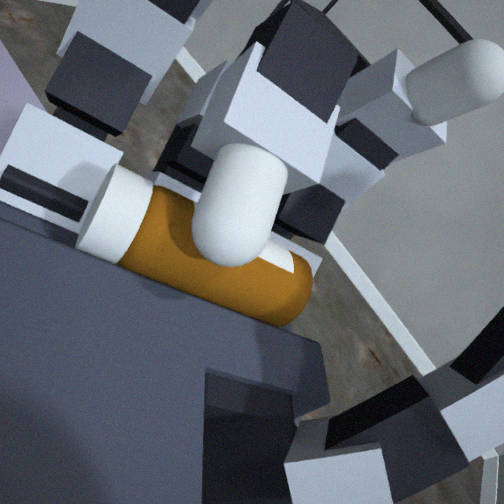

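Call:
execute_actions(
  actions=[
    {"rows": [[0,0.0463,-0.0099,-0.0163,0,0,0.754,0,0.576,0.696,0.754,0,0.576,0.696,0.754,0,0.576,0.696,0.714,0.678,0.226,0.168,0.4,-0.6,0,0.0333,0.0025,-0.0123,0.0004,0.0011,0.046,0,-0.008,0.28,0.046,0,-0.50,-0.38,0.046,0,-0.008,0.28,-0.104,0.266,0.032,-0.018,0.3,-0.5],[0,0.0463,-0.0099,-0.0163,0,0,0.754,0,0.576,0.696,0.754,0,0.576,0.696,0.754,0,0.576,0.696,0.714,0.678,0.226,0.168,0.4,-0.6,0,0.0333,0.0025,-0.0123,0.0004,0.0011,0.046,0,-0.008,0.28,0.046,0,-0.50,-0.38,0.046,0,-0.008,0.28,-0.104,0.266,0.032,-0.018,0.3,-0.5],[0,0.0463,-0.0099,-0.0163,0,0,0.754,0,0.576,0.696,0.754,0,0.576,0.696,0.754,0,0.576,0.696,0.714,0.678,0.226,0.168,0.4,-0.6,0,0.0333,0.0025,-0.0123,0.0004,0.0011,0.046,0,-0.008,0.28,0.046,0,-0.50,-0.38,0.046,0,-0.008,0.28,-0.104,0.266,0.032,-0.018,0.3,-0.5],[0,0.0463,-0.0099,-0.0163,0,0,0.754,0,0.576,0.696,0.754,0,0.576,0.696,0.754,0,0.576,0.696,0.714,0.678,0.226,0.168,0.4,-0.6,0,0.0333,0.0025,-0.0123,0.0004,0.0011,0.046,0,-0.008,0.28,0.046,0,-0.50,-0.65,0.046,0,-0.008,0.28,-0.104,0.266,0.032,-0.018,0.3,-0.5]], "steps": 11},
  ],
)

Call:
execute_actions(
  actions=[
    {"rows": [[0,0.0463,-0.0099,-0.0163,0,0,0.754,0,0.576,0.696,0.754,0,0.576,0.696,0.754,0,0.576,0.696,0.714,0.678,0.226,0.168,0.4,-0.6,0,0.0333,0.0025,-0.0123,0.0004,0.0011,0.046,0,-0.008,0.28,0.046,0,-0.62,-0.65,0.046,0,-0.008,0.28,-0.104,0.266,0.032,-0.018,0.3,-0.5],[0,0.0463,-0.0099,-0.0163,0,0,0.754,0,0.576,0.696,0.754,0,0.576,0.696,0.754,0,0.576,0.696,0.714,0.678,0.226,0.168,0.4,-0.6,0,0.0333,0.0025,-0.0123,0.0004,0.0011,0.046,0,-0.008,0.28,0.046,0,-0.62,-0.65,0.046,0,-0.008,0.28,-0.104,0.266,0.032,-0.018,0.3,-0.5],[0,0.0463,-0.0099,-0.0163,0,0,0.754,0,0.576,0.696,0.754,0,0.576,0.696,0.754,0,0.576,0.696,0.714,0.678,0.226,0.168,0.4,-0.6,0,0.0333,0.0025,-0.0123,0.0004,0.0011,0.046,0,-0.008,0.28,0.046,0,-0.62,-0.65,0.046,0,-0.008,0.28,-0.104,0.266,0.032,-0.018,0.3,-0.5],[0,0.0463,-0.0099,-0.0163,0,0,0.754,0,0.576,0.696,0.754,0,0.576,0.696,0.754,0,0.576,0.696,0.714,0.678,0.226,0.168,0.4,-0.6,0,0.0333,0.0025,-0.0123,0.0004,0.0011,0.046,0,-0.008,0.28,0.046,0,-0.78,-0.41,0.046,0,-0.008,0.28,-0.104,0.266,0.032,-0.018,0.2,-0.75]], "steps": 15},
  ],
)

Call:
execute_actions(
  actions=[
    {"rows": [[0,0.0463,-0.0099,-0.0163,0,0,0.754,0,0.576,0.696,0.754,0,0.576,0.696,0.754,0,0.576,0.696,0.714,0.678,0.226,0.168,0.4,-0.6,0,0.0333,0.0025,-0.0123,0.0004,0.0011,0.046,0,-0.008,0.28,0.046,0,-0.78,-0.41,0.046,0,-0.008,0.28,-0.104,0.266,0.032,-0.018,0.2,-0.75],[0,0.0463,-0.0099,-0.0163,0,0,0.754,0,0.576,0.696,0.754,0,0.576,0.696,0.754,0,0.576,0.696,0.714,0.678,0.226,0.168,0.4,-0.6,0,0.0333,0.0025,-0.0123,0.0004,0.0011,0.046,0,-0.008,0.28,0.046,0,-0.78,-0.41,0.046,0,-0.008,0.28,-0.104,0.266,0.032,-0.018,0.2,-0.75],[0,0.0463,-0.0099,-0.0163,0,0,0.754,0,0.576,0.696,0.754,0,0.576,0.696,0.754,0,0.576,0.696,0.714,0.678,0.226,0.168,0.4,-0.6,0,0.0333,0.0025,-0.0123,0.0004,0.0011,0.046,0,-0.008,0.28,0.046,0,-0.78,-0.41,0.046,0,-0.008,0.28,-0.104,0.266,0.032,-0.018,0.2,-0.75],[0,0.0463,-0.0099,-0.0163,0,0,0.754,0,0.576,0.696,0.754,0,0.576,0.696,0.754,0,0.576,0.696,0.714,0.678,0.226,0.168,0.4,-0.6,0,0.0333,0.0025,-0.0123,0.0004,0.0011,0.046,0,-0.008,0.28,0.046,0,-0.008,-0.41,0.046,0,-0.008,0.28,-0.104,0.266,0.032,-0.018,0.4,-0.5],[0,0.0463,-0.0099,-0.0163,0,0,0.754,0,0.576,0.696,0.754,0,0.576,0.696,0.754,0,0.576,0.696,0.714,0.678,0.226,0.168,0.4,-0.6,0,0.0333,0.0025,-0.0123,0.0004,0.0011,0.046,0,-0.008,0.28,0.046,0,-0.008,-0.41,0.046,0,-0.008,0.28,-0.104,0.266,0.032,-0.018,0.4,-0.5],[0,0.0463,-0.0099,-0.0163,0,0,0.754,0,0.576,0.696,0.754,0,0.576,0.696,0.754,0,0.576,0.696,0.714,0.678,0.226,0.168,0.4,-0.6,0,0.0333,0.0025,-0.0123,0.0004,0.0011,0.046,0,-0.008,0.28,0.046,0,-0.008,-0.41,0.046,0,-0.008,0.28,-0.104,0.266,0.032,-0.018,0.4,-0.5],[0,0.0463,-0.0099,-0.0163,0,0,0.754,0,0.576,0.696,0.754,0,0.576,0.696,0.754,0,0.576,0.696,0.714,0.678,0.226,0.168,0.4,-0.6,0,0.0333,0.0025,-0.0123,0.0004,0.0011,0.046,0,-0.008,0.28,0.046,0,-0.008,0.28,0.046,0,-0.008,0.28,-0.104,0.266,0.032,-0.018,0.4,-0.5]], "steps": 15},
  ],
)

Call:
execute_actions(
  actions=[
    {"steps": 18},
  ],
  pictures=true,
)

Scene clock: 63.40 s of 4800.00 s.
left_arm: end_effector_position=(+0.4014, +0.7872, +0.6046) hand_goal=(+0.754, +0.000, +0.576, +0.696, +0.754, +0.000, +0.576, +0.696, +0.754, +0.000, +0.576, +0.696, +0.714, +0.678, +0.226, +0.168) hand_measured=(+0.764, +0.000, +0.576, +0.696, +0.764, +0.000, +0.576, +0.696, +0.764, +0.000, +0.576, +0.696, +0.724, +0.678, +0.226, +0.168) hand_current_ma=(+57, +0, +4, +0, +52, +0, +4, +0, +55, +0, +4, +0, +53, -4, -1, -2) hand_state=(goal, goal, goal, goal, goal, goal, goal, goal, goal, goal, goal, goal, goal, goal, goal, goal) hand_current_limit=0.40 hand_speed=-0.60 end_effector_quat_wxyz=(+0.290, +0.280, +0.627, +0.667) | right_arm: end_effector_position=(+0.4287, -0.0863, +0.3960) hand_goal=(+0.046, +0.000, -0.008, +0.280, +0.046, +0.000, -0.500, -0.650, +0.046, +0.000, -0.008, +0.280, -0.104, +0.266, +0.032, -0.018) hand_measured=(+0.062, +0.000, -0.006, +0.282, +0.058, +0.000, -0.624, -0.434, +0.064, +0.000, -0.004, +0.282, -0.088, +0.270, +0.034, -0.016) hand_current_ma=(+86, +0, +14, +14, +66, +0, -78, +69, +94, +0, +15, +12, +79, +31, +11, +11) hand_state=(goal, goal, goal, goal, goal, goal, moving, moving, goal, goal, goal, goal, goal, goal, goal, goal) hand_current_limit=0.30 hand_speed=-0.50 end_effector_quat_wxyz=(+0.285, +0.287, +0.653, +0.641)
Joint positions: left_arm=[0.626 1.056 1.089 0.023 0.001 0.009] | right_arm=[ 1.018  1.109  0.605  0.488  0.071 -0.003]
Joint velocities: left_arm=[ 0.005 -0.005 -0.012 -0.012  0.022  0.007] | right_arm=[-0.005 -0.024  0.017  0.012  0.022  0.037]
Steps of this call (steps 1 to 47: nothing new was sent; steps 48 to 54: the first 7 steps of this action). Readings (end_effector_position | what the end effector reports):
48: left_arm (+0.4014, +0.7872, +0.6046) | right_arm (+0.4287, -0.0863, +0.3960) | left_arm hand_goal=(+0.754, +0.000, +0.576, +0.696, +0.754, +0.000, +0.576, +0.696, +0.754, +0.000, +0.576, +0.696, +0.714, +0.678, +0.226, +0.168) hand_measured=(+0.764, +0.000, +0.576, +0.696, +0.764, +0.000, +0.576, +0.696, +0.764, +0.000, +0.576, +0.696, +0.724, +0.678, +0.226, +0.168) hand_current_ma=(+57, +0, +4, +0, +52, +0, +4, +0, +55, +0, +4, +0, +53, -4, -1, -2) hand_state=(goal, goal, goal, goal, goal, goal, goal, goal, goal, goal, goal, goal, goal, goal, goal, goal) hand_current_limit=0.40 hand_speed=-0.60 | right_arm hand_goal=(+0.046, +0.000, -0.008, +0.280, +0.046, +0.000, -0.500, -0.380, +0.046, +0.000, -0.008, +0.280, -0.104, +0.266, +0.032, -0.018) hand_measured=(+0.062, +0.000, -0.006, +0.282, +0.066, +0.000, -0.732, -0.370, +0.064, +0.000, -0.004, +0.282, -0.088, +0.270, +0.034, -0.016) hand_current_ma=(+86, +0, +14, +14, +102, +0, +330, +54, +94, +0, +15, +12, +79, +31, +11, +11) hand_state=(goal, goal, goal, goal, goal, goal, moving, goal, goal, goal, goal, goal, goal, goal, goal, goal) hand_current_limit=0.30 hand_speed=-0.50
49: left_arm (+0.4014, +0.7872, +0.6046) | right_arm (+0.4287, -0.0863, +0.3960) | left_arm hand_goal=(+0.754, +0.000, +0.576, +0.696, +0.754, +0.000, +0.576, +0.696, +0.754, +0.000, +0.576, +0.696, +0.714, +0.678, +0.226, +0.168) hand_measured=(+0.764, +0.000, +0.576, +0.696, +0.764, +0.000, +0.576, +0.696, +0.764, +0.000, +0.576, +0.696, +0.724, +0.678, +0.226, +0.168) hand_current_ma=(+57, +0, +4, +0, +52, +0, +4, +0, +55, +0, +4, +0, +53, -4, -1, -2) hand_state=(goal, goal, goal, goal, goal, goal, goal, goal, goal, goal, goal, goal, goal, goal, goal, goal) hand_current_limit=0.40 hand_speed=-0.60 | right_arm hand_goal=(+0.046, +0.000, -0.008, +0.280, +0.046, +0.000, -0.500, -0.380, +0.046, +0.000, -0.008, +0.280, -0.104, +0.266, +0.032, -0.018) hand_measured=(+0.062, +0.000, -0.006, +0.282, +0.066, +0.000, -0.732, -0.370, +0.064, +0.000, -0.004, +0.282, -0.088, +0.270, +0.034, -0.016) hand_current_ma=(+86, +0, +14, +14, +102, +0, +119, +54, +94, +0, +15, +12, +79, +31, +11, +11) hand_state=(goal, goal, goal, goal, goal, goal, moving, goal, goal, goal, goal, goal, goal, goal, goal, goal) hand_current_limit=0.30 hand_speed=-0.50
51: left_arm (+0.4014, +0.7872, +0.6046) | right_arm (+0.4287, -0.0863, +0.3960) | left_arm hand_goal=(+0.754, +0.000, +0.576, +0.696, +0.754, +0.000, +0.576, +0.696, +0.754, +0.000, +0.576, +0.696, +0.714, +0.678, +0.226, +0.168) hand_measured=(+0.764, +0.000, +0.576, +0.696, +0.764, +0.000, +0.576, +0.696, +0.764, +0.000, +0.576, +0.696, +0.724, +0.678, +0.226, +0.168) hand_current_ma=(+57, +0, +4, +0, +52, +0, +4, +0, +55, +0, +4, +0, +53, -4, -1, -2) hand_state=(goal, goal, goal, goal, goal, goal, goal, goal, goal, goal, goal, goal, goal, goal, goal, goal) hand_current_limit=0.40 hand_speed=-0.60 | right_arm hand_goal=(+0.046, +0.000, -0.008, +0.280, +0.046, +0.000, -0.500, -0.650, +0.046, +0.000, -0.008, +0.280, -0.104, +0.266, +0.032, -0.018) hand_measured=(+0.062, +0.000, -0.006, +0.282, +0.062, +0.000, -0.712, -0.372, +0.064, +0.000, -0.004, +0.282, -0.088, +0.270, +0.034, -0.016) hand_current_ma=(+86, +0, +14, +14, +65, +0, -93, +14, +94, +0, +15, +12, +79, +31, +11, +11) hand_state=(goal, goal, goal, goal, moving, goal, moving, moving, goal, goal, goal, goal, goal, goal, goal, goal) hand_current_limit=0.30 hand_speed=-0.50
54: the state above

Scene clock: 63.90 s of 4800.00 s.
left_arm: end_effector_position=(+0.4014, +0.7872, +0.6046) hand_goal=(+0.754, +0.000, +0.576, +0.696, +0.754, +0.000, +0.576, +0.696, +0.754, +0.000, +0.576, +0.696, +0.714, +0.678, +0.226, +0.168) hand_measured=(+0.764, +0.000, +0.576, +0.696, +0.764, +0.000, +0.576, +0.696, +0.764, +0.000, +0.576, +0.696, +0.724, +0.678, +0.226, +0.168) hand_current_ma=(+57, +0, +4, +0, +52, +0, +4, +0, +55, +0, +4, +0, +53, -4, -1, -2) hand_state=(goal, goal, goal, goal, goal, goal, goal, goal, goal, goal, goal, goal, goal, goal, goal, goal) hand_current_limit=0.40 hand_speed=-0.60 end_effector_quat_wxyz=(+0.290, +0.280, +0.627, +0.667) | right_arm: end_effector_position=(+0.4287, -0.0863, +0.3960) hand_goal=(+0.046, +0.000, -0.008, +0.280, +0.046, +0.000, -0.780, -0.410, +0.046, +0.000, -0.008, +0.280, -0.104, +0.266, +0.032, -0.018) hand_measured=(+0.062, +0.000, -0.006, +0.282, +0.064, +0.000, -0.614, -0.534, +0.064, +0.000, -0.004, +0.282, -0.088, +0.270, +0.034, -0.016) hand_current_ma=(+86, +0, +14, +14, +102, +0, +213, -12, +94, +0, +15, +12, +79, +31, +11, +11) hand_state=(goal, goal, goal, goal, goal, goal, moving, moving, goal, goal, goal, goal, goal, goal, goal, goal) hand_current_limit=0.20 hand_speed=-0.75 end_effector_quat_wxyz=(+0.285, +0.287, +0.653, +0.641)
Joint positions: left_arm=[0.626 1.056 1.089 0.023 0.001 0.009] | right_arm=[ 1.018  1.109  0.605  0.488  0.071 -0.003]
Joint velocities: left_arm=[-0.005 -0.015  0.002  0.002 -0.066  0.051] | right_arm=[-0.005 -0.005  0.017 -0.017  0.037 -0.007]
Off your previous action's commanded pose (left_arm): 0.028 m, 3 deg at its last step (step 4 of this call).
Off your previous action's commanded pose (right_arm): 0.020 m, 2 deg at its last step (step 4 of this call).
Steps of this call (steps 1 to 4: the last 4 steps of your previous action; steps 5 to 15: the first 11 steps of this action, its rows measured from where the robot was after step 4). Readings (end_effector_position | what the end effector reports):
4: left_arm (+0.4014, +0.7872, +0.6046) | right_arm (+0.4287, -0.0863, +0.3960) | left_arm hand_goal=(+0.754, +0.000, +0.576, +0.696, +0.754, +0.000, +0.576, +0.696, +0.754, +0.000, +0.576, +0.696, +0.714, +0.678, +0.226, +0.168) hand_measured=(+0.764, +0.000, +0.576, +0.696, +0.764, +0.000, +0.576, +0.696, +0.764, +0.000, +0.576, +0.696, +0.724, +0.678, +0.226, +0.168) hand_current_ma=(+57, +0, +4, +0, +52, +0, +4, +0, +55, +0, +4, +0, +53, -4, -1, -2) hand_state=(goal, goal, goal, goal, goal, goal, goal, goal, goal, goal, goal, goal, goal, goal, goal, goal) hand_current_limit=0.40 hand_speed=-0.60 | right_arm hand_goal=(+0.046, +0.000, -0.008, +0.280, +0.046, +0.000, -0.500, -0.650, +0.046, +0.000, -0.008, +0.280, -0.104, +0.266, +0.032, -0.018) hand_measured=(+0.062, +0.000, -0.006, +0.282, +0.058, +0.000, -0.512, -0.572, +0.064, +0.000, -0.004, +0.282, -0.088, +0.270, +0.034, -0.016) hand_current_ma=(+86, +0, +14, +14, +67, +0, -14, +62, +94, +0, +15, +12, +79, +31, +11, +11) hand_state=(goal, goal, goal, goal, goal, goal, moving, moving, goal, goal, goal, goal, goal, goal, goal, goal) hand_current_limit=0.30 hand_speed=-0.50
5: left_arm (+0.4014, +0.7872, +0.6046) | right_arm (+0.4287, -0.0863, +0.3960) | left_arm hand_goal=(+0.754, +0.000, +0.576, +0.696, +0.754, +0.000, +0.576, +0.696, +0.754, +0.000, +0.576, +0.696, +0.714, +0.678, +0.226, +0.168) hand_measured=(+0.764, +0.000, +0.576, +0.696, +0.764, +0.000, +0.576, +0.696, +0.764, +0.000, +0.576, +0.696, +0.724, +0.678, +0.226, +0.168) hand_current_ma=(+57, +0, +4, +0, +52, +0, +4, +0, +55, +0, +4, +0, +53, -4, -1, -2) hand_state=(goal, goal, goal, goal, goal, goal, goal, goal, goal, goal, goal, goal, goal, goal, goal, goal) hand_current_limit=0.40 hand_speed=-0.60 | right_arm hand_goal=(+0.046, +0.000, -0.008, +0.280, +0.046, +0.000, -0.620, -0.650, +0.046, +0.000, -0.008, +0.280, -0.104, +0.266, +0.032, -0.018) hand_measured=(+0.062, +0.000, -0.006, +0.282, +0.058, +0.000, -0.508, -0.606, +0.064, +0.000, -0.004, +0.282, -0.088, +0.270, +0.034, -0.016) hand_current_ma=(+86, +0, +14, +14, +67, +0, -26, +35, +94, +0, +15, +12, +79, +31, +11, +11) hand_state=(goal, goal, goal, goal, goal, goal, moving, moving, goal, goal, goal, goal, goal, goal, goal, goal) hand_current_limit=0.30 hand_speed=-0.50
6: left_arm (+0.4014, +0.7872, +0.6046) | right_arm (+0.4287, -0.0863, +0.3960) | left_arm hand_goal=(+0.754, +0.000, +0.576, +0.696, +0.754, +0.000, +0.576, +0.696, +0.754, +0.000, +0.576, +0.696, +0.714, +0.678, +0.226, +0.168) hand_measured=(+0.764, +0.000, +0.576, +0.696, +0.764, +0.000, +0.576, +0.696, +0.764, +0.000, +0.576, +0.696, +0.724, +0.678, +0.226, +0.168) hand_current_ma=(+57, +0, +4, +0, +52, +0, +4, +0, +55, +0, +4, +0, +53, -4, -1, -2) hand_state=(goal, goal, goal, goal, goal, goal, goal, goal, goal, goal, goal, goal, goal, goal, goal, goal) hand_current_limit=0.40 hand_speed=-0.60 | right_arm hand_goal=(+0.046, +0.000, -0.008, +0.280, +0.046, +0.000, -0.620, -0.650, +0.046, +0.000, -0.008, +0.280, -0.104, +0.266, +0.032, -0.018) hand_measured=(+0.062, +0.000, -0.006, +0.282, +0.058, +0.000, -0.508, -0.632, +0.064, +0.000, -0.004, +0.282, -0.088, +0.270, +0.034, -0.016) hand_current_ma=(+86, +0, +14, +14, +67, +0, +91, -19, +94, +0, +15, +12, +79, +31, +11, +11) hand_state=(goal, goal, goal, goal, goal, goal, moving, moving, goal, goal, goal, goal, goal, goal, goal, goal) hand_current_limit=0.30 hand_speed=-0.50
8: left_arm (+0.4014, +0.7872, +0.6046) | right_arm (+0.4287, -0.0863, +0.3960) | left_arm hand_goal=(+0.754, +0.000, +0.576, +0.696, +0.754, +0.000, +0.576, +0.696, +0.754, +0.000, +0.576, +0.696, +0.714, +0.678, +0.226, +0.168) hand_measured=(+0.764, +0.000, +0.576, +0.696, +0.764, +0.000, +0.576, +0.696, +0.764, +0.000, +0.576, +0.696, +0.724, +0.678, +0.226, +0.168) hand_current_ma=(+57, +0, +4, +0, +52, +0, +4, +0, +55, +0, +4, +0, +53, -4, -1, -2) hand_state=(goal, goal, goal, goal, goal, goal, goal, goal, goal, goal, goal, goal, goal, goal, goal, goal) hand_current_limit=0.40 hand_speed=-0.60 | right_arm hand_goal=(+0.046, +0.000, -0.008, +0.280, +0.046, +0.000, -0.780, -0.410, +0.046, +0.000, -0.008, +0.280, -0.104, +0.266, +0.032, -0.018) hand_measured=(+0.062, +0.000, -0.006, +0.282, +0.058, +0.000, -0.546, -0.642, +0.064, +0.000, -0.004, +0.282, -0.088, +0.270, +0.034, -0.016) hand_current_ma=(+86, +0, +14, +14, +73, +0, +347, +78, +94, +0, +15, +12, +79, +31, +11, +11) hand_state=(goal, goal, goal, goal, moving, goal, moving, moving, goal, goal, goal, goal, goal, goal, goal, goal) hand_current_limit=0.20 hand_speed=-0.75
12: left_arm (+0.4014, +0.7872, +0.6046) | right_arm (+0.4287, -0.0863, +0.3960) | left_arm hand_goal=(+0.754, +0.000, +0.576, +0.696, +0.754, +0.000, +0.576, +0.696, +0.754, +0.000, +0.576, +0.696, +0.714, +0.678, +0.226, +0.168) hand_measured=(+0.764, +0.000, +0.576, +0.696, +0.764, +0.000, +0.576, +0.696, +0.764, +0.000, +0.576, +0.696, +0.724, +0.678, +0.226, +0.168) hand_current_ma=(+57, +0, +4, +0, +52, +0, +4, +0, +55, +0, +4, +0, +53, -4, -1, -2) hand_state=(goal, goal, goal, goal, goal, goal, goal, goal, goal, goal, goal, goal, goal, goal, goal, goal) hand_current_limit=0.40 hand_speed=-0.60 | right_arm hand_goal=(+0.046, +0.000, -0.008, +0.280, +0.046, +0.000, -0.780, -0.410, +0.046, +0.000, -0.008, +0.280, -0.104, +0.266, +0.032, -0.018) hand_measured=(+0.062, +0.000, -0.006, +0.282, +0.064, +0.000, -0.574, -0.594, +0.064, +0.000, -0.004, +0.282, -0.088, +0.270, +0.034, -0.016) hand_current_ma=(+86, +0, +14, +14, +102, +0, +219, -18, +94, +0, +15, +12, +79, +31, +11, +11) hand_state=(goal, goal, goal, goal, goal, goal, moving, moving, goal, goal, goal, goal, goal, goal, goal, goal) hand_current_limit=0.20 hand_speed=-0.75
15: the state above

Scene clock: 64.40 s of 4800.00 s.
left_arm: end_effector_position=(+0.4014, +0.7872, +0.6046) hand_goal=(+0.754, +0.000, +0.576, +0.696, +0.754, +0.000, +0.576, +0.696, +0.754, +0.000, +0.576, +0.696, +0.714, +0.678, +0.226, +0.168) hand_measured=(+0.764, +0.000, +0.576, +0.696, +0.764, +0.000, +0.576, +0.696, +0.764, +0.000, +0.576, +0.696, +0.724, +0.678, +0.226, +0.168) hand_current_ma=(+57, +0, +4, +0, +52, +0, +4, +0, +55, +0, +4, +0, +53, -4, -1, -2) hand_state=(goal, goal, goal, goal, goal, goal, goal, goal, goal, goal, goal, goal, goal, goal, goal, goal) hand_current_limit=0.40 hand_speed=-0.60 end_effector_quat_wxyz=(+0.290, +0.280, +0.627, +0.667) | right_arm: end_effector_position=(+0.4287, -0.0863, +0.3960) hand_goal=(+0.046, +0.000, -0.008, +0.280, +0.046, +0.000, -0.008, +0.280, +0.046, +0.000, -0.008, +0.280, -0.104, +0.266, +0.032, -0.018) hand_measured=(+0.062, +0.000, -0.006, +0.282, +0.058, +0.000, -0.558, -0.314, +0.064, +0.000, -0.004, +0.282, -0.088, +0.270, +0.034, -0.016) hand_current_ma=(+86, +0, +14, +14, +67, +0, -73, -81, +94, +0, +15, +12, +79, +31, +11, +11) hand_state=(goal, goal, goal, goal, goal, goal, moving, moving, goal, goal, goal, goal, goal, goal, goal, goal) hand_current_limit=0.40 hand_speed=-0.50 end_effector_quat_wxyz=(+0.285, +0.287, +0.653, +0.641)
Joint positions: left_arm=[0.626 1.056 1.089 0.023 0.001 0.009] | right_arm=[ 1.018  1.109  0.605  0.488  0.071 -0.003]
Joint velocities: left_arm=[-0.005 -0.015  0.017 -0.007 -0.022 -0.037] | right_arm=[ 0.005 -0.005 -0.027  0.002 -0.066 -0.066]
Off your previous action's commanded pose (left_arm): 0.028 m, 3 deg at its last step (step 4 of this call).
Off your previous action's commanded pose (right_arm): 0.020 m, 2 deg at its last step (step 4 of this call).
Steps of this call (steps 1 to 4: the last 4 steps of your previous action; steps 5 to 15: the first 11 steps of this action, its rows measured from where the robot was after step 4). Readings (end_effector_position | what the end effector reports):
4: left_arm (+0.4014, +0.7872, +0.6046) | right_arm (+0.4287, -0.0863, +0.3960) | left_arm hand_goal=(+0.754, +0.000, +0.576, +0.696, +0.754, +0.000, +0.576, +0.696, +0.754, +0.000, +0.576, +0.696, +0.714, +0.678, +0.226, +0.168) hand_measured=(+0.764, +0.000, +0.576, +0.696, +0.764, +0.000, +0.576, +0.696, +0.764, +0.000, +0.576, +0.696, +0.724, +0.678, +0.226, +0.168) hand_current_ma=(+57, +0, +4, +0, +52, +0, +4, +0, +55, +0, +4, +0, +53, -4, -1, -2) hand_state=(goal, goal, goal, goal, goal, goal, goal, goal, goal, goal, goal, goal, goal, goal, goal, goal) hand_current_limit=0.40 hand_speed=-0.60 | right_arm hand_goal=(+0.046, +0.000, -0.008, +0.280, +0.046, +0.000, -0.780, -0.410, +0.046, +0.000, -0.008, +0.280, -0.104, +0.266, +0.032, -0.018) hand_measured=(+0.062, +0.000, -0.006, +0.282, +0.064, +0.000, -0.670, -0.452, +0.064, +0.000, -0.004, +0.282, -0.088, +0.270, +0.034, -0.016) hand_current_ma=(+86, +0, +14, +14, +102, +0, +205, -6, +94, +0, +15, +12, +79, +31, +11, +11) hand_state=(goal, goal, goal, goal, goal, goal, moving, moving, goal, goal, goal, goal, goal, goal, goal, goal) hand_current_limit=0.20 hand_speed=-0.75
5: left_arm (+0.4014, +0.7872, +0.6046) | right_arm (+0.4287, -0.0863, +0.3960) | left_arm hand_goal=(+0.754, +0.000, +0.576, +0.696, +0.754, +0.000, +0.576, +0.696, +0.754, +0.000, +0.576, +0.696, +0.714, +0.678, +0.226, +0.168) hand_measured=(+0.764, +0.000, +0.576, +0.696, +0.764, +0.000, +0.576, +0.696, +0.764, +0.000, +0.576, +0.696, +0.724, +0.678, +0.226, +0.168) hand_current_ma=(+57, +0, +4, +0, +52, +0, +4, +0, +55, +0, +4, +0, +53, -4, -1, -2) hand_state=(goal, goal, goal, goal, goal, goal, goal, goal, goal, goal, goal, goal, goal, goal, goal, goal) hand_current_limit=0.40 hand_speed=-0.60 | right_arm hand_goal=(+0.046, +0.000, -0.008, +0.280, +0.046, +0.000, -0.780, -0.410, +0.046, +0.000, -0.008, +0.280, -0.104, +0.266, +0.032, -0.018) hand_measured=(+0.062, +0.000, -0.006, +0.282, +0.064, +0.000, -0.684, -0.432, +0.064, +0.000, -0.004, +0.282, -0.088, +0.270, +0.034, -0.016) hand_current_ma=(+86, +0, +14, +14, +102, +0, +206, +7, +94, +0, +15, +12, +79, +31, +11, +11) hand_state=(goal, goal, goal, goal, goal, goal, moving, moving, goal, goal, goal, goal, goal, goal, goal, goal) hand_current_limit=0.20 hand_speed=-0.75
6: left_arm (+0.4014, +0.7872, +0.6046) | right_arm (+0.4287, -0.0863, +0.3960) | left_arm hand_goal=(+0.754, +0.000, +0.576, +0.696, +0.754, +0.000, +0.576, +0.696, +0.754, +0.000, +0.576, +0.696, +0.714, +0.678, +0.226, +0.168) hand_measured=(+0.764, +0.000, +0.576, +0.696, +0.764, +0.000, +0.576, +0.696, +0.764, +0.000, +0.576, +0.696, +0.724, +0.678, +0.226, +0.168) hand_current_ma=(+57, +0, +4, +0, +52, +0, +4, +0, +55, +0, +4, +0, +53, -4, -1, -2) hand_state=(goal, goal, goal, goal, goal, goal, goal, goal, goal, goal, goal, goal, goal, goal, goal, goal) hand_current_limit=0.40 hand_speed=-0.60 | right_arm hand_goal=(+0.046, +0.000, -0.008, +0.280, +0.046, +0.000, -0.780, -0.410, +0.046, +0.000, -0.008, +0.280, -0.104, +0.266, +0.032, -0.018) hand_measured=(+0.062, +0.000, -0.006, +0.282, +0.064, +0.000, -0.698, -0.414, +0.064, +0.000, -0.004, +0.282, -0.088, +0.270, +0.034, -0.016) hand_current_ma=(+86, +0, +14, +14, +102, +0, +237, +50, +94, +0, +15, +12, +79, +31, +11, +11) hand_state=(goal, goal, goal, goal, goal, goal, moving, moving, goal, goal, goal, goal, goal, goal, goal, goal) hand_current_limit=0.20 hand_speed=-0.75
8: left_arm (+0.4014, +0.7872, +0.6046) | right_arm (+0.4287, -0.0863, +0.3960) | left_arm hand_goal=(+0.754, +0.000, +0.576, +0.696, +0.754, +0.000, +0.576, +0.696, +0.754, +0.000, +0.576, +0.696, +0.714, +0.678, +0.226, +0.168) hand_measured=(+0.764, +0.000, +0.576, +0.696, +0.764, +0.000, +0.576, +0.696, +0.764, +0.000, +0.576, +0.696, +0.724, +0.678, +0.226, +0.168) hand_current_ma=(+57, +0, +4, +0, +52, +0, +4, +0, +55, +0, +4, +0, +53, -4, -1, -2) hand_state=(goal, goal, goal, goal, goal, goal, goal, goal, goal, goal, goal, goal, goal, goal, goal, goal) hand_current_limit=0.40 hand_speed=-0.60 | right_arm hand_goal=(+0.046, +0.000, -0.008, +0.280, +0.046, +0.000, -0.008, -0.410, +0.046, +0.000, -0.008, +0.280, -0.104, +0.266, +0.032, -0.018) hand_measured=(+0.062, +0.000, -0.006, +0.282, +0.064, +0.000, -0.708, -0.402, +0.064, +0.000, -0.004, +0.282, -0.088, +0.270, +0.034, -0.016) hand_current_ma=(+86, +0, +14, +14, +102, +0, +325, +61, +94, +0, +15, +12, +79, +31, +11, +11) hand_state=(goal, goal, goal, goal, goal, goal, moving, moving, goal, goal, goal, goal, goal, goal, goal, goal) hand_current_limit=0.40 hand_speed=-0.50
12: left_arm (+0.4014, +0.7872, +0.6046) | right_arm (+0.4287, -0.0863, +0.3960) | left_arm hand_goal=(+0.754, +0.000, +0.576, +0.696, +0.754, +0.000, +0.576, +0.696, +0.754, +0.000, +0.576, +0.696, +0.714, +0.678, +0.226, +0.168) hand_measured=(+0.764, +0.000, +0.576, +0.696, +0.764, +0.000, +0.576, +0.696, +0.764, +0.000, +0.576, +0.696, +0.724, +0.678, +0.226, +0.168) hand_current_ma=(+57, +0, +4, +0, +52, +0, +4, +0, +55, +0, +4, +0, +53, -4, -1, -2) hand_state=(goal, goal, goal, goal, goal, goal, goal, goal, goal, goal, goal, goal, goal, goal, goal, goal) hand_current_limit=0.40 hand_speed=-0.60 | right_arm hand_goal=(+0.046, +0.000, -0.008, +0.280, +0.046, +0.000, -0.008, +0.280, +0.046, +0.000, -0.008, +0.280, -0.104, +0.266, +0.032, -0.018) hand_measured=(+0.062, +0.000, -0.006, +0.282, +0.060, +0.000, -0.664, -0.402, +0.064, +0.000, -0.004, +0.282, -0.088, +0.270, +0.034, -0.016) hand_current_ma=(+86, +0, +14, +14, +63, +0, -92, -109, +94, +0, +15, +12, +79, +31, +11, +11) hand_state=(goal, goal, goal, goal, moving, goal, moving, moving, goal, goal, goal, goal, goal, goal, goal, goal) hand_current_limit=0.40 hand_speed=-0.50
15: the state above

Scene clock: 65.00 s of 4800.00 s.
left_arm: end_effector_position=(+0.4014, +0.7872, +0.6046) hand_goal=(+0.754, +0.000, +0.576, +0.696, +0.754, +0.000, +0.576, +0.696, +0.754, +0.000, +0.576, +0.696, +0.714, +0.678, +0.226, +0.168) hand_measured=(+0.764, +0.000, +0.576, +0.696, +0.764, +0.000, +0.576, +0.696, +0.764, +0.000, +0.576, +0.696, +0.724, +0.678, +0.226, +0.168) hand_current_ma=(+57, +0, +4, +0, +52, +0, +4, +0, +55, +0, +4, +0, +53, -4, -1, -2) hand_state=(goal, goal, goal, goal, goal, goal, goal, goal, goal, goal, goal, goal, goal, goal, goal, goal) hand_current_limit=0.40 hand_speed=-0.60 end_effector_quat_wxyz=(+0.290, +0.280, +0.627, +0.667) | right_arm: end_effector_position=(+0.4287, -0.0863, +0.3960) hand_goal=(+0.046, +0.000, -0.008, +0.280, +0.046, +0.000, -0.008, +0.280, +0.046, +0.000, -0.008, +0.280, -0.104, +0.266, +0.032, -0.018) hand_measured=(+0.062, +0.000, -0.006, +0.282, +0.058, +0.000, -0.010, +0.276, +0.064, +0.000, -0.004, +0.282, -0.088, +0.270, +0.034, -0.016) hand_current_ma=(+86, +0, +14, +14, +67, +0, -12, -15, +94, +0, +15, +12, +79, +31, +11, +11) hand_state=(goal, goal, goal, goal, goal, goal, moving, moving, goal, goal, goal, goal, goal, goal, goal, goal) hand_current_limit=0.40 hand_speed=-0.50 end_effector_quat_wxyz=(+0.285, +0.287, +0.653, +0.641)
Joint positions: left_arm=[0.626 1.056 1.089 0.023 0.001 0.009] | right_arm=[ 1.018  1.109  0.605  0.488  0.071 -0.003]
Joint velocities: left_arm=[ 0.005 -0.015 -0.002 -0.002  0.022  0.051] | right_arm=[-0.015 -0.015 -0.002 -0.007 -0.051 -0.051]
Hand target (left_arm): +0.395, +0.782, +0.631; +0.296, +0.272, +0.610, +0.682
Hand target (right_arm): +0.430, -0.086, +0.416; +0.289, +0.282, +0.640, +0.654
Off the commanded pose (left_arm): 0.028 m, 3 deg.
Off the commanded pose (right_arm): 0.020 m, 2 deg.
Kept back: nothing.
Steps of this call (steps 1 to 4: the last 4 steps of your previous action; steps 5 to 18: nothing new was sent). Readings (end_effector_position | what the end effector reports):
1: left_arm (+0.4014, +0.7872, +0.6046) | right_arm (+0.4287, -0.0863, +0.3960) | left_arm hand_goal=(+0.754, +0.000, +0.576, +0.696, +0.754, +0.000, +0.576, +0.696, +0.754, +0.000, +0.576, +0.696, +0.714, +0.678, +0.226, +0.168) hand_measured=(+0.764, +0.000, +0.576, +0.696, +0.764, +0.000, +0.576, +0.696, +0.764, +0.000, +0.576, +0.696, +0.724, +0.678, +0.226, +0.168) hand_current_ma=(+57, +0, +4, +0, +52, +0, +4, +0, +55, +0, +4, +0, +53, -4, -1, -2) hand_state=(goal, goal, goal, goal, goal, goal, goal, goal, goal, goal, goal, goal, goal, goal, goal, goal) hand_current_limit=0.40 hand_speed=-0.60 | right_arm hand_goal=(+0.046, +0.000, -0.008, +0.280, +0.046, +0.000, -0.008, +0.280, +0.046, +0.000, -0.008, +0.280, -0.104, +0.266, +0.032, -0.018) hand_measured=(+0.062, +0.000, -0.006, +0.282, +0.058, +0.000, -0.524, -0.278, +0.064, +0.000, -0.004, +0.282, -0.088, +0.270, +0.034, -0.016) hand_current_ma=(+86, +0, +14, +14, +67, +0, -81, -67, +94, +0, +15, +12, +79, +31, +11, +11) hand_state=(goal, goal, goal, goal, goal, goal, moving, moving, goal, goal, goal, goal, goal, goal, goal, goal) hand_current_limit=0.40 hand_speed=-0.50
2: left_arm (+0.4014, +0.7872, +0.6046) | right_arm (+0.4287, -0.0863, +0.3960) | left_arm hand_goal=(+0.754, +0.000, +0.576, +0.696, +0.754, +0.000, +0.576, +0.696, +0.754, +0.000, +0.576, +0.696, +0.714, +0.678, +0.226, +0.168) hand_measured=(+0.764, +0.000, +0.576, +0.696, +0.764, +0.000, +0.576, +0.696, +0.764, +0.000, +0.576, +0.696, +0.724, +0.678, +0.226, +0.168) hand_current_ma=(+57, +0, +4, +0, +52, +0, +4, +0, +55, +0, +4, +0, +53, -4, -1, -2) hand_state=(goal, goal, goal, goal, goal, goal, goal, goal, goal, goal, goal, goal, goal, goal, goal, goal) hand_current_limit=0.40 hand_speed=-0.60 | right_arm hand_goal=(+0.046, +0.000, -0.008, +0.280, +0.046, +0.000, -0.008, +0.280, +0.046, +0.000, -0.008, +0.280, -0.104, +0.266, +0.032, -0.018) hand_measured=(+0.062, +0.000, -0.006, +0.282, +0.058, +0.000, -0.488, -0.242, +0.064, +0.000, -0.004, +0.282, -0.088, +0.270, +0.034, -0.016) hand_current_ma=(+86, +0, +14, +14, +67, +0, -74, -77, +94, +0, +15, +12, +79, +31, +11, +11) hand_state=(goal, goal, goal, goal, goal, goal, moving, moving, goal, goal, goal, goal, goal, goal, goal, goal) hand_current_limit=0.40 hand_speed=-0.50
4: left_arm (+0.4014, +0.7872, +0.6046) | right_arm (+0.4287, -0.0863, +0.3960) | left_arm hand_goal=(+0.754, +0.000, +0.576, +0.696, +0.754, +0.000, +0.576, +0.696, +0.754, +0.000, +0.576, +0.696, +0.714, +0.678, +0.226, +0.168) hand_measured=(+0.764, +0.000, +0.576, +0.696, +0.764, +0.000, +0.576, +0.696, +0.764, +0.000, +0.576, +0.696, +0.724, +0.678, +0.226, +0.168) hand_current_ma=(+57, +0, +4, +0, +52, +0, +4, +0, +55, +0, +4, +0, +53, -4, -1, -2) hand_state=(goal, goal, goal, goal, goal, goal, goal, goal, goal, goal, goal, goal, goal, goal, goal, goal) hand_current_limit=0.40 hand_speed=-0.60 | right_arm hand_goal=(+0.046, +0.000, -0.008, +0.280, +0.046, +0.000, -0.008, +0.280, +0.046, +0.000, -0.008, +0.280, -0.104, +0.266, +0.032, -0.018) hand_measured=(+0.062, +0.000, -0.006, +0.282, +0.058, +0.000, -0.416, -0.168, +0.064, +0.000, -0.004, +0.282, -0.088, +0.270, +0.034, -0.016) hand_current_ma=(+86, +0, +14, +14, +67, +0, -73, -75, +94, +0, +15, +12, +79, +31, +11, +11) hand_state=(goal, goal, goal, goal, goal, goal, moving, moving, goal, goal, goal, goal, goal, goal, goal, goal) hand_current_limit=0.40 hand_speed=-0.50
8: left_arm (+0.4014, +0.7872, +0.6046) | right_arm (+0.4287, -0.0863, +0.3960) | left_arm hand_goal=(+0.754, +0.000, +0.576, +0.696, +0.754, +0.000, +0.576, +0.696, +0.754, +0.000, +0.576, +0.696, +0.714, +0.678, +0.226, +0.168) hand_measured=(+0.764, +0.000, +0.576, +0.696, +0.764, +0.000, +0.576, +0.696, +0.764, +0.000, +0.576, +0.696, +0.724, +0.678, +0.226, +0.168) hand_current_ma=(+57, +0, +4, +0, +52, +0, +4, +0, +55, +0, +4, +0, +53, -4, -1, -2) hand_state=(goal, goal, goal, goal, goal, goal, goal, goal, goal, goal, goal, goal, goal, goal, goal, goal) hand_current_limit=0.40 hand_speed=-0.60 | right_arm hand_goal=(+0.046, +0.000, -0.008, +0.280, +0.046, +0.000, -0.008, +0.280, +0.046, +0.000, -0.008, +0.280, -0.104, +0.266, +0.032, -0.018) hand_measured=(+0.062, +0.000, -0.006, +0.282, +0.058, +0.000, -0.272, -0.024, +0.064, +0.000, -0.004, +0.282, -0.088, +0.270, +0.034, -0.016) hand_current_ma=(+86, +0, +14, +14, +67, +0, -70, -73, +94, +0, +15, +12, +79, +31, +11, +11) hand_state=(goal, goal, goal, goal, goal, goal, moving, moving, goal, goal, goal, goal, goal, goal, goal, goal) hand_current_limit=0.40 hand_speed=-0.50
18: the state above

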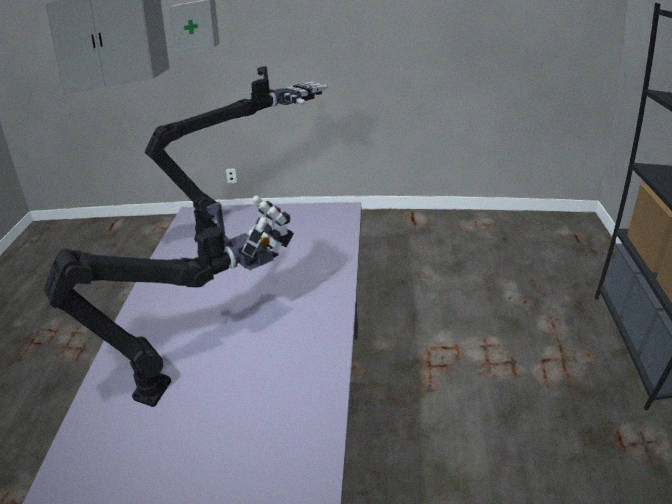

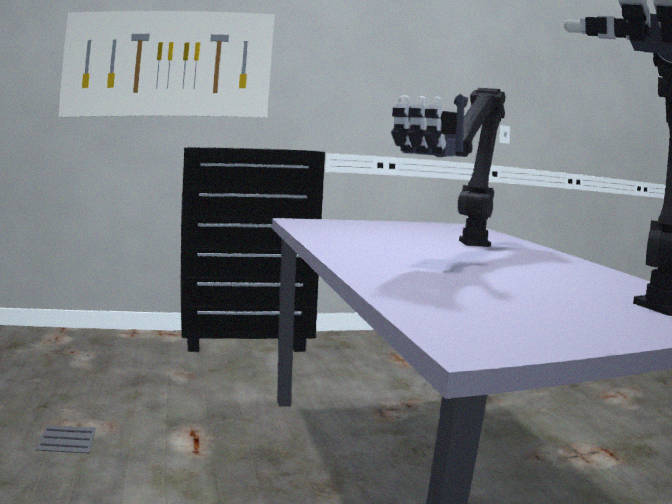

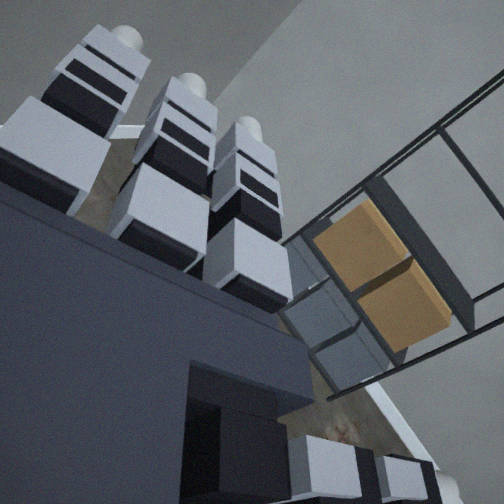

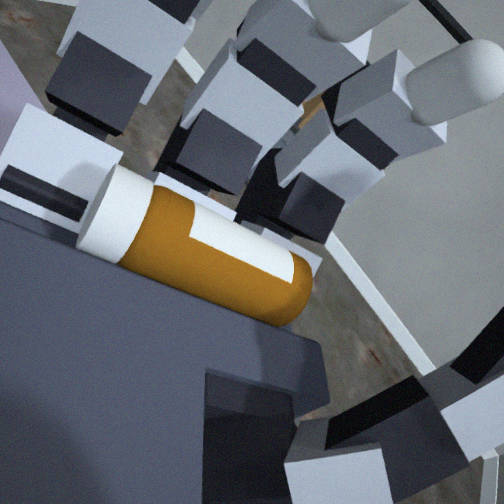

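Call:
execute_actions(
  actions=[],
)

Scene clock: 65.67 s of 4800.00 s.
left_arm: end_effector_position=(+0.4014, +0.7872, +0.6046) hand_goal=(+0.754, +0.000, +0.576, +0.696, +0.754, +0.000, +0.576, +0.696, +0.754, +0.000, +0.576, +0.696, +0.714, +0.678, +0.226, +0.168) hand_measured=(+0.764, +0.000, +0.576, +0.696, +0.764, +0.000, +0.576, +0.696, +0.764, +0.000, +0.576, +0.696, +0.724, +0.678, +0.226, +0.168) hand_current_ma=(+57, +0, +4, +0, +52, +0, +4, +0, +55, +0, +4, +0, +53, -4, -1, -2) hand_state=(goal, goal, goal, goal, goal, goal, goal, goal, goal, goal, goal, goal, goal, goal, goal, goal) hand_current_limit=0.40 hand_speed=-0.60 end_effector_quat_wxyz=(+0.290, +0.280, +0.627, +0.667) | right_arm: end_effector_position=(+0.4287, -0.0863, +0.3960) hand_goal=(+0.046, +0.000, -0.008, +0.280, +0.046, +0.000, -0.008, +0.280, +0.046, +0.000, -0.008, +0.280, -0.104, +0.266, +0.032, -0.018) hand_measured=(+0.062, +0.000, -0.006, +0.282, +0.058, +0.000, -0.010, +0.276, +0.064, +0.000, -0.004, +0.282, -0.088, +0.270, +0.034, -0.016) hand_current_ma=(+86, +0, +14, +14, +67, +0, -14, -19, +94, +0, +15, +12, +79, +31, +11, +11) hand_state=(goal, goal, goal, goal, goal, goal, goal, goal, goal, goal, goal, goal, goal, goal, goal, goal) hand_current_limit=0.40 hand_speed=-0.50 end_effector_quat_wxyz=(+0.285, +0.287, +0.653, +0.641)
Joint positions: left_arm=[0.626 1.056 1.089 0.023 0.001 0.009] | right_arm=[ 1.018  1.109  0.605  0.488  0.071 -0.003]
Joint velocities: left_arm=[ 0.015  0.005  0.002  0.012  0.007 -0.007] | right_arm=[-0.024 -0.005 -0.017 -0.012  0.095  0.037]
Hand target (left_arm): +0.395, +0.782, +0.631; +0.296, +0.272, +0.610, +0.682
Hand target (right_arm): +0.430, -0.086, +0.416; +0.289, +0.282, +0.640, +0.654
Off the commanded pose (left_arm): 0.028 m, 3 deg.
Off the commanded pose (right_arm): 0.020 m, 2 deg.
Kept back: nothing.
Steps of this call (steps 1 to 20: nothing new was sent). Readings (end_effector_position | what the end effector reports):
1: left_arm (+0.4014, +0.7872, +0.6046) | right_arm (+0.4287, -0.0863, +0.3960) | left_arm hand_goal=(+0.754, +0.000, +0.576, +0.696, +0.754, +0.000, +0.576, +0.696, +0.754, +0.000, +0.576, +0.696, +0.714, +0.678, +0.226, +0.168) hand_measured=(+0.764, +0.000, +0.576, +0.696, +0.764, +0.000, +0.576, +0.696, +0.764, +0.000, +0.576, +0.696, +0.724, +0.678, +0.226, +0.168) hand_current_ma=(+57, +0, +4, +0, +52, +0, +4, +0, +55, +0, +4, +0, +53, -4, -1, -2) hand_state=(goal, goal, goal, goal, goal, goal, goal, goal, goal, goal, goal, goal, goal, goal, goal, goal) hand_current_limit=0.40 hand_speed=-0.60 | right_arm hand_goal=(+0.046, +0.000, -0.008, +0.280, +0.046, +0.000, -0.008, +0.280, +0.046, +0.000, -0.008, +0.280, -0.104, +0.266, +0.032, -0.018) hand_measured=(+0.062, +0.000, -0.006, +0.282, +0.058, +0.000, -0.010, +0.276, +0.064, +0.000, -0.004, +0.282, -0.088, +0.270, +0.034, -0.016) hand_current_ma=(+86, +0, +14, +14, +67, +0, -13, -17, +94, +0, +15, +12, +79, +31, +11, +11) hand_state=(goal, goal, goal, goal, goal, goal, goal, moving, goal, goal, goal, goal, goal, goal, goal, goal) hand_current_limit=0.40 hand_speed=-0.50
2: left_arm (+0.4014, +0.7872, +0.6046) | right_arm (+0.4287, -0.0863, +0.3960) | left_arm hand_goal=(+0.754, +0.000, +0.576, +0.696, +0.754, +0.000, +0.576, +0.696, +0.754, +0.000, +0.576, +0.696, +0.714, +0.678, +0.226, +0.168) hand_measured=(+0.764, +0.000, +0.576, +0.696, +0.764, +0.000, +0.576, +0.696, +0.764, +0.000, +0.576, +0.696, +0.724, +0.678, +0.226, +0.168) hand_current_ma=(+57, +0, +4, +0, +52, +0, +4, +0, +55, +0, +4, +0, +53, -4, -1, -2) hand_state=(goal, goal, goal, goal, goal, goal, goal, goal, goal, goal, goal, goal, goal, goal, goal, goal) hand_current_limit=0.40 hand_speed=-0.60 | right_arm hand_goal=(+0.046, +0.000, -0.008, +0.280, +0.046, +0.000, -0.008, +0.280, +0.046, +0.000, -0.008, +0.280, -0.104, +0.266, +0.032, -0.018) hand_measured=(+0.062, +0.000, -0.006, +0.282, +0.058, +0.000, -0.010, +0.276, +0.064, +0.000, -0.004, +0.282, -0.088, +0.270, +0.034, -0.016) hand_current_ma=(+86, +0, +14, +14, +67, +0, -14, -18, +94, +0, +15, +12, +79, +31, +11, +11) hand_state=(goal, goal, goal, goal, goal, goal, goal, goal, goal, goal, goal, goal, goal, goal, goal, goal) hand_current_limit=0.40 hand_speed=-0.50
4: left_arm (+0.4014, +0.7872, +0.6046) | right_arm (+0.4287, -0.0863, +0.3960) | left_arm hand_goal=(+0.754, +0.000, +0.576, +0.696, +0.754, +0.000, +0.576, +0.696, +0.754, +0.000, +0.576, +0.696, +0.714, +0.678, +0.226, +0.168) hand_measured=(+0.764, +0.000, +0.576, +0.696, +0.764, +0.000, +0.576, +0.696, +0.764, +0.000, +0.576, +0.696, +0.724, +0.678, +0.226, +0.168) hand_current_ma=(+57, +0, +4, +0, +52, +0, +4, +0, +55, +0, +4, +0, +53, -4, -1, -2) hand_state=(goal, goal, goal, goal, goal, goal, goal, goal, goal, goal, goal, goal, goal, goal, goal, goal) hand_current_limit=0.40 hand_speed=-0.60 | right_arm hand_goal=(+0.046, +0.000, -0.008, +0.280, +0.046, +0.000, -0.008, +0.280, +0.046, +0.000, -0.008, +0.280, -0.104, +0.266, +0.032, -0.018) hand_measured=(+0.062, +0.000, -0.006, +0.282, +0.058, +0.000, -0.010, +0.276, +0.064, +0.000, -0.004, +0.282, -0.088, +0.270, +0.034, -0.016) hand_current_ma=(+86, +0, +14, +14, +67, +0, -14, -19, +94, +0, +15, +12, +79, +31, +11, +11) hand_state=(goal, goal, goal, goal, goal, goal, goal, goal, goal, goal, goal, goal, goal, goal, goal, goal) hand_current_limit=0.40 hand_speed=-0.50
8: left_arm (+0.4014, +0.7872, +0.6046) | right_arm (+0.4287, -0.0863, +0.3960) | left_arm hand_goal=(+0.754, +0.000, +0.576, +0.696, +0.754, +0.000, +0.576, +0.696, +0.754, +0.000, +0.576, +0.696, +0.714, +0.678, +0.226, +0.168) hand_measured=(+0.764, +0.000, +0.576, +0.696, +0.764, +0.000, +0.576, +0.696, +0.764, +0.000, +0.576, +0.696, +0.724, +0.678, +0.226, +0.168) hand_current_ma=(+57, +0, +4, +0, +52, +0, +4, +0, +55, +0, +4, +0, +53, -4, -1, -2) hand_state=(goal, goal, goal, goal, goal, goal, goal, goal, goal, goal, goal, goal, goal, goal, goal, goal) hand_current_limit=0.40 hand_speed=-0.60 | right_arm hand_goal=(+0.046, +0.000, -0.008, +0.280, +0.046, +0.000, -0.008, +0.280, +0.046, +0.000, -0.008, +0.280, -0.104, +0.266, +0.032, -0.018) hand_measured=(+0.062, +0.000, -0.006, +0.282, +0.058, +0.000, -0.010, +0.276, +0.064, +0.000, -0.004, +0.282, -0.088, +0.270, +0.034, -0.016) hand_current_ma=(+86, +0, +14, +14, +67, +0, -14, -19, +94, +0, +15, +12, +79, +31, +11, +11) hand_state=(goal, goal, goal, goal, goal, goal, goal, goal, goal, goal, goal, goal, goal, goal, goal, goal) hand_current_limit=0.40 hand_speed=-0.50
20: the state above

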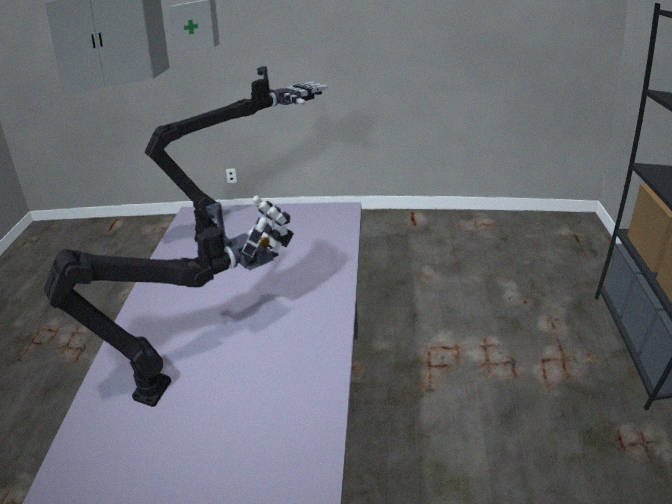

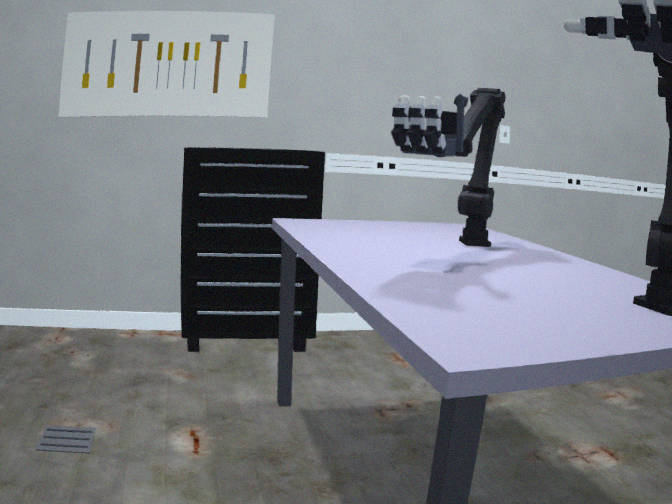

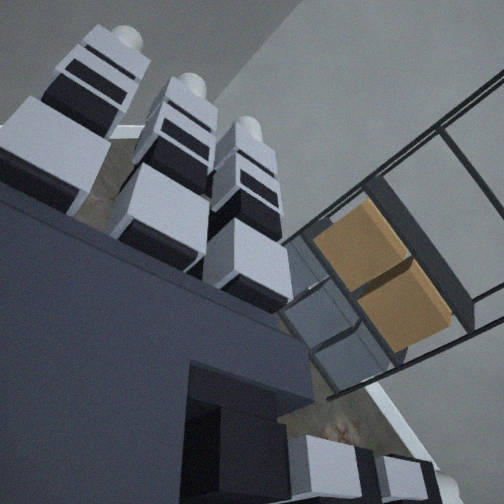

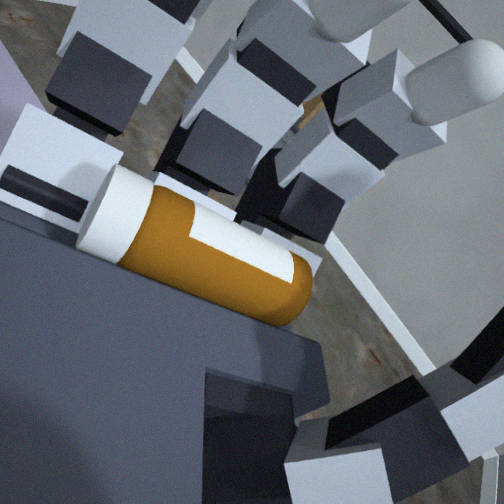

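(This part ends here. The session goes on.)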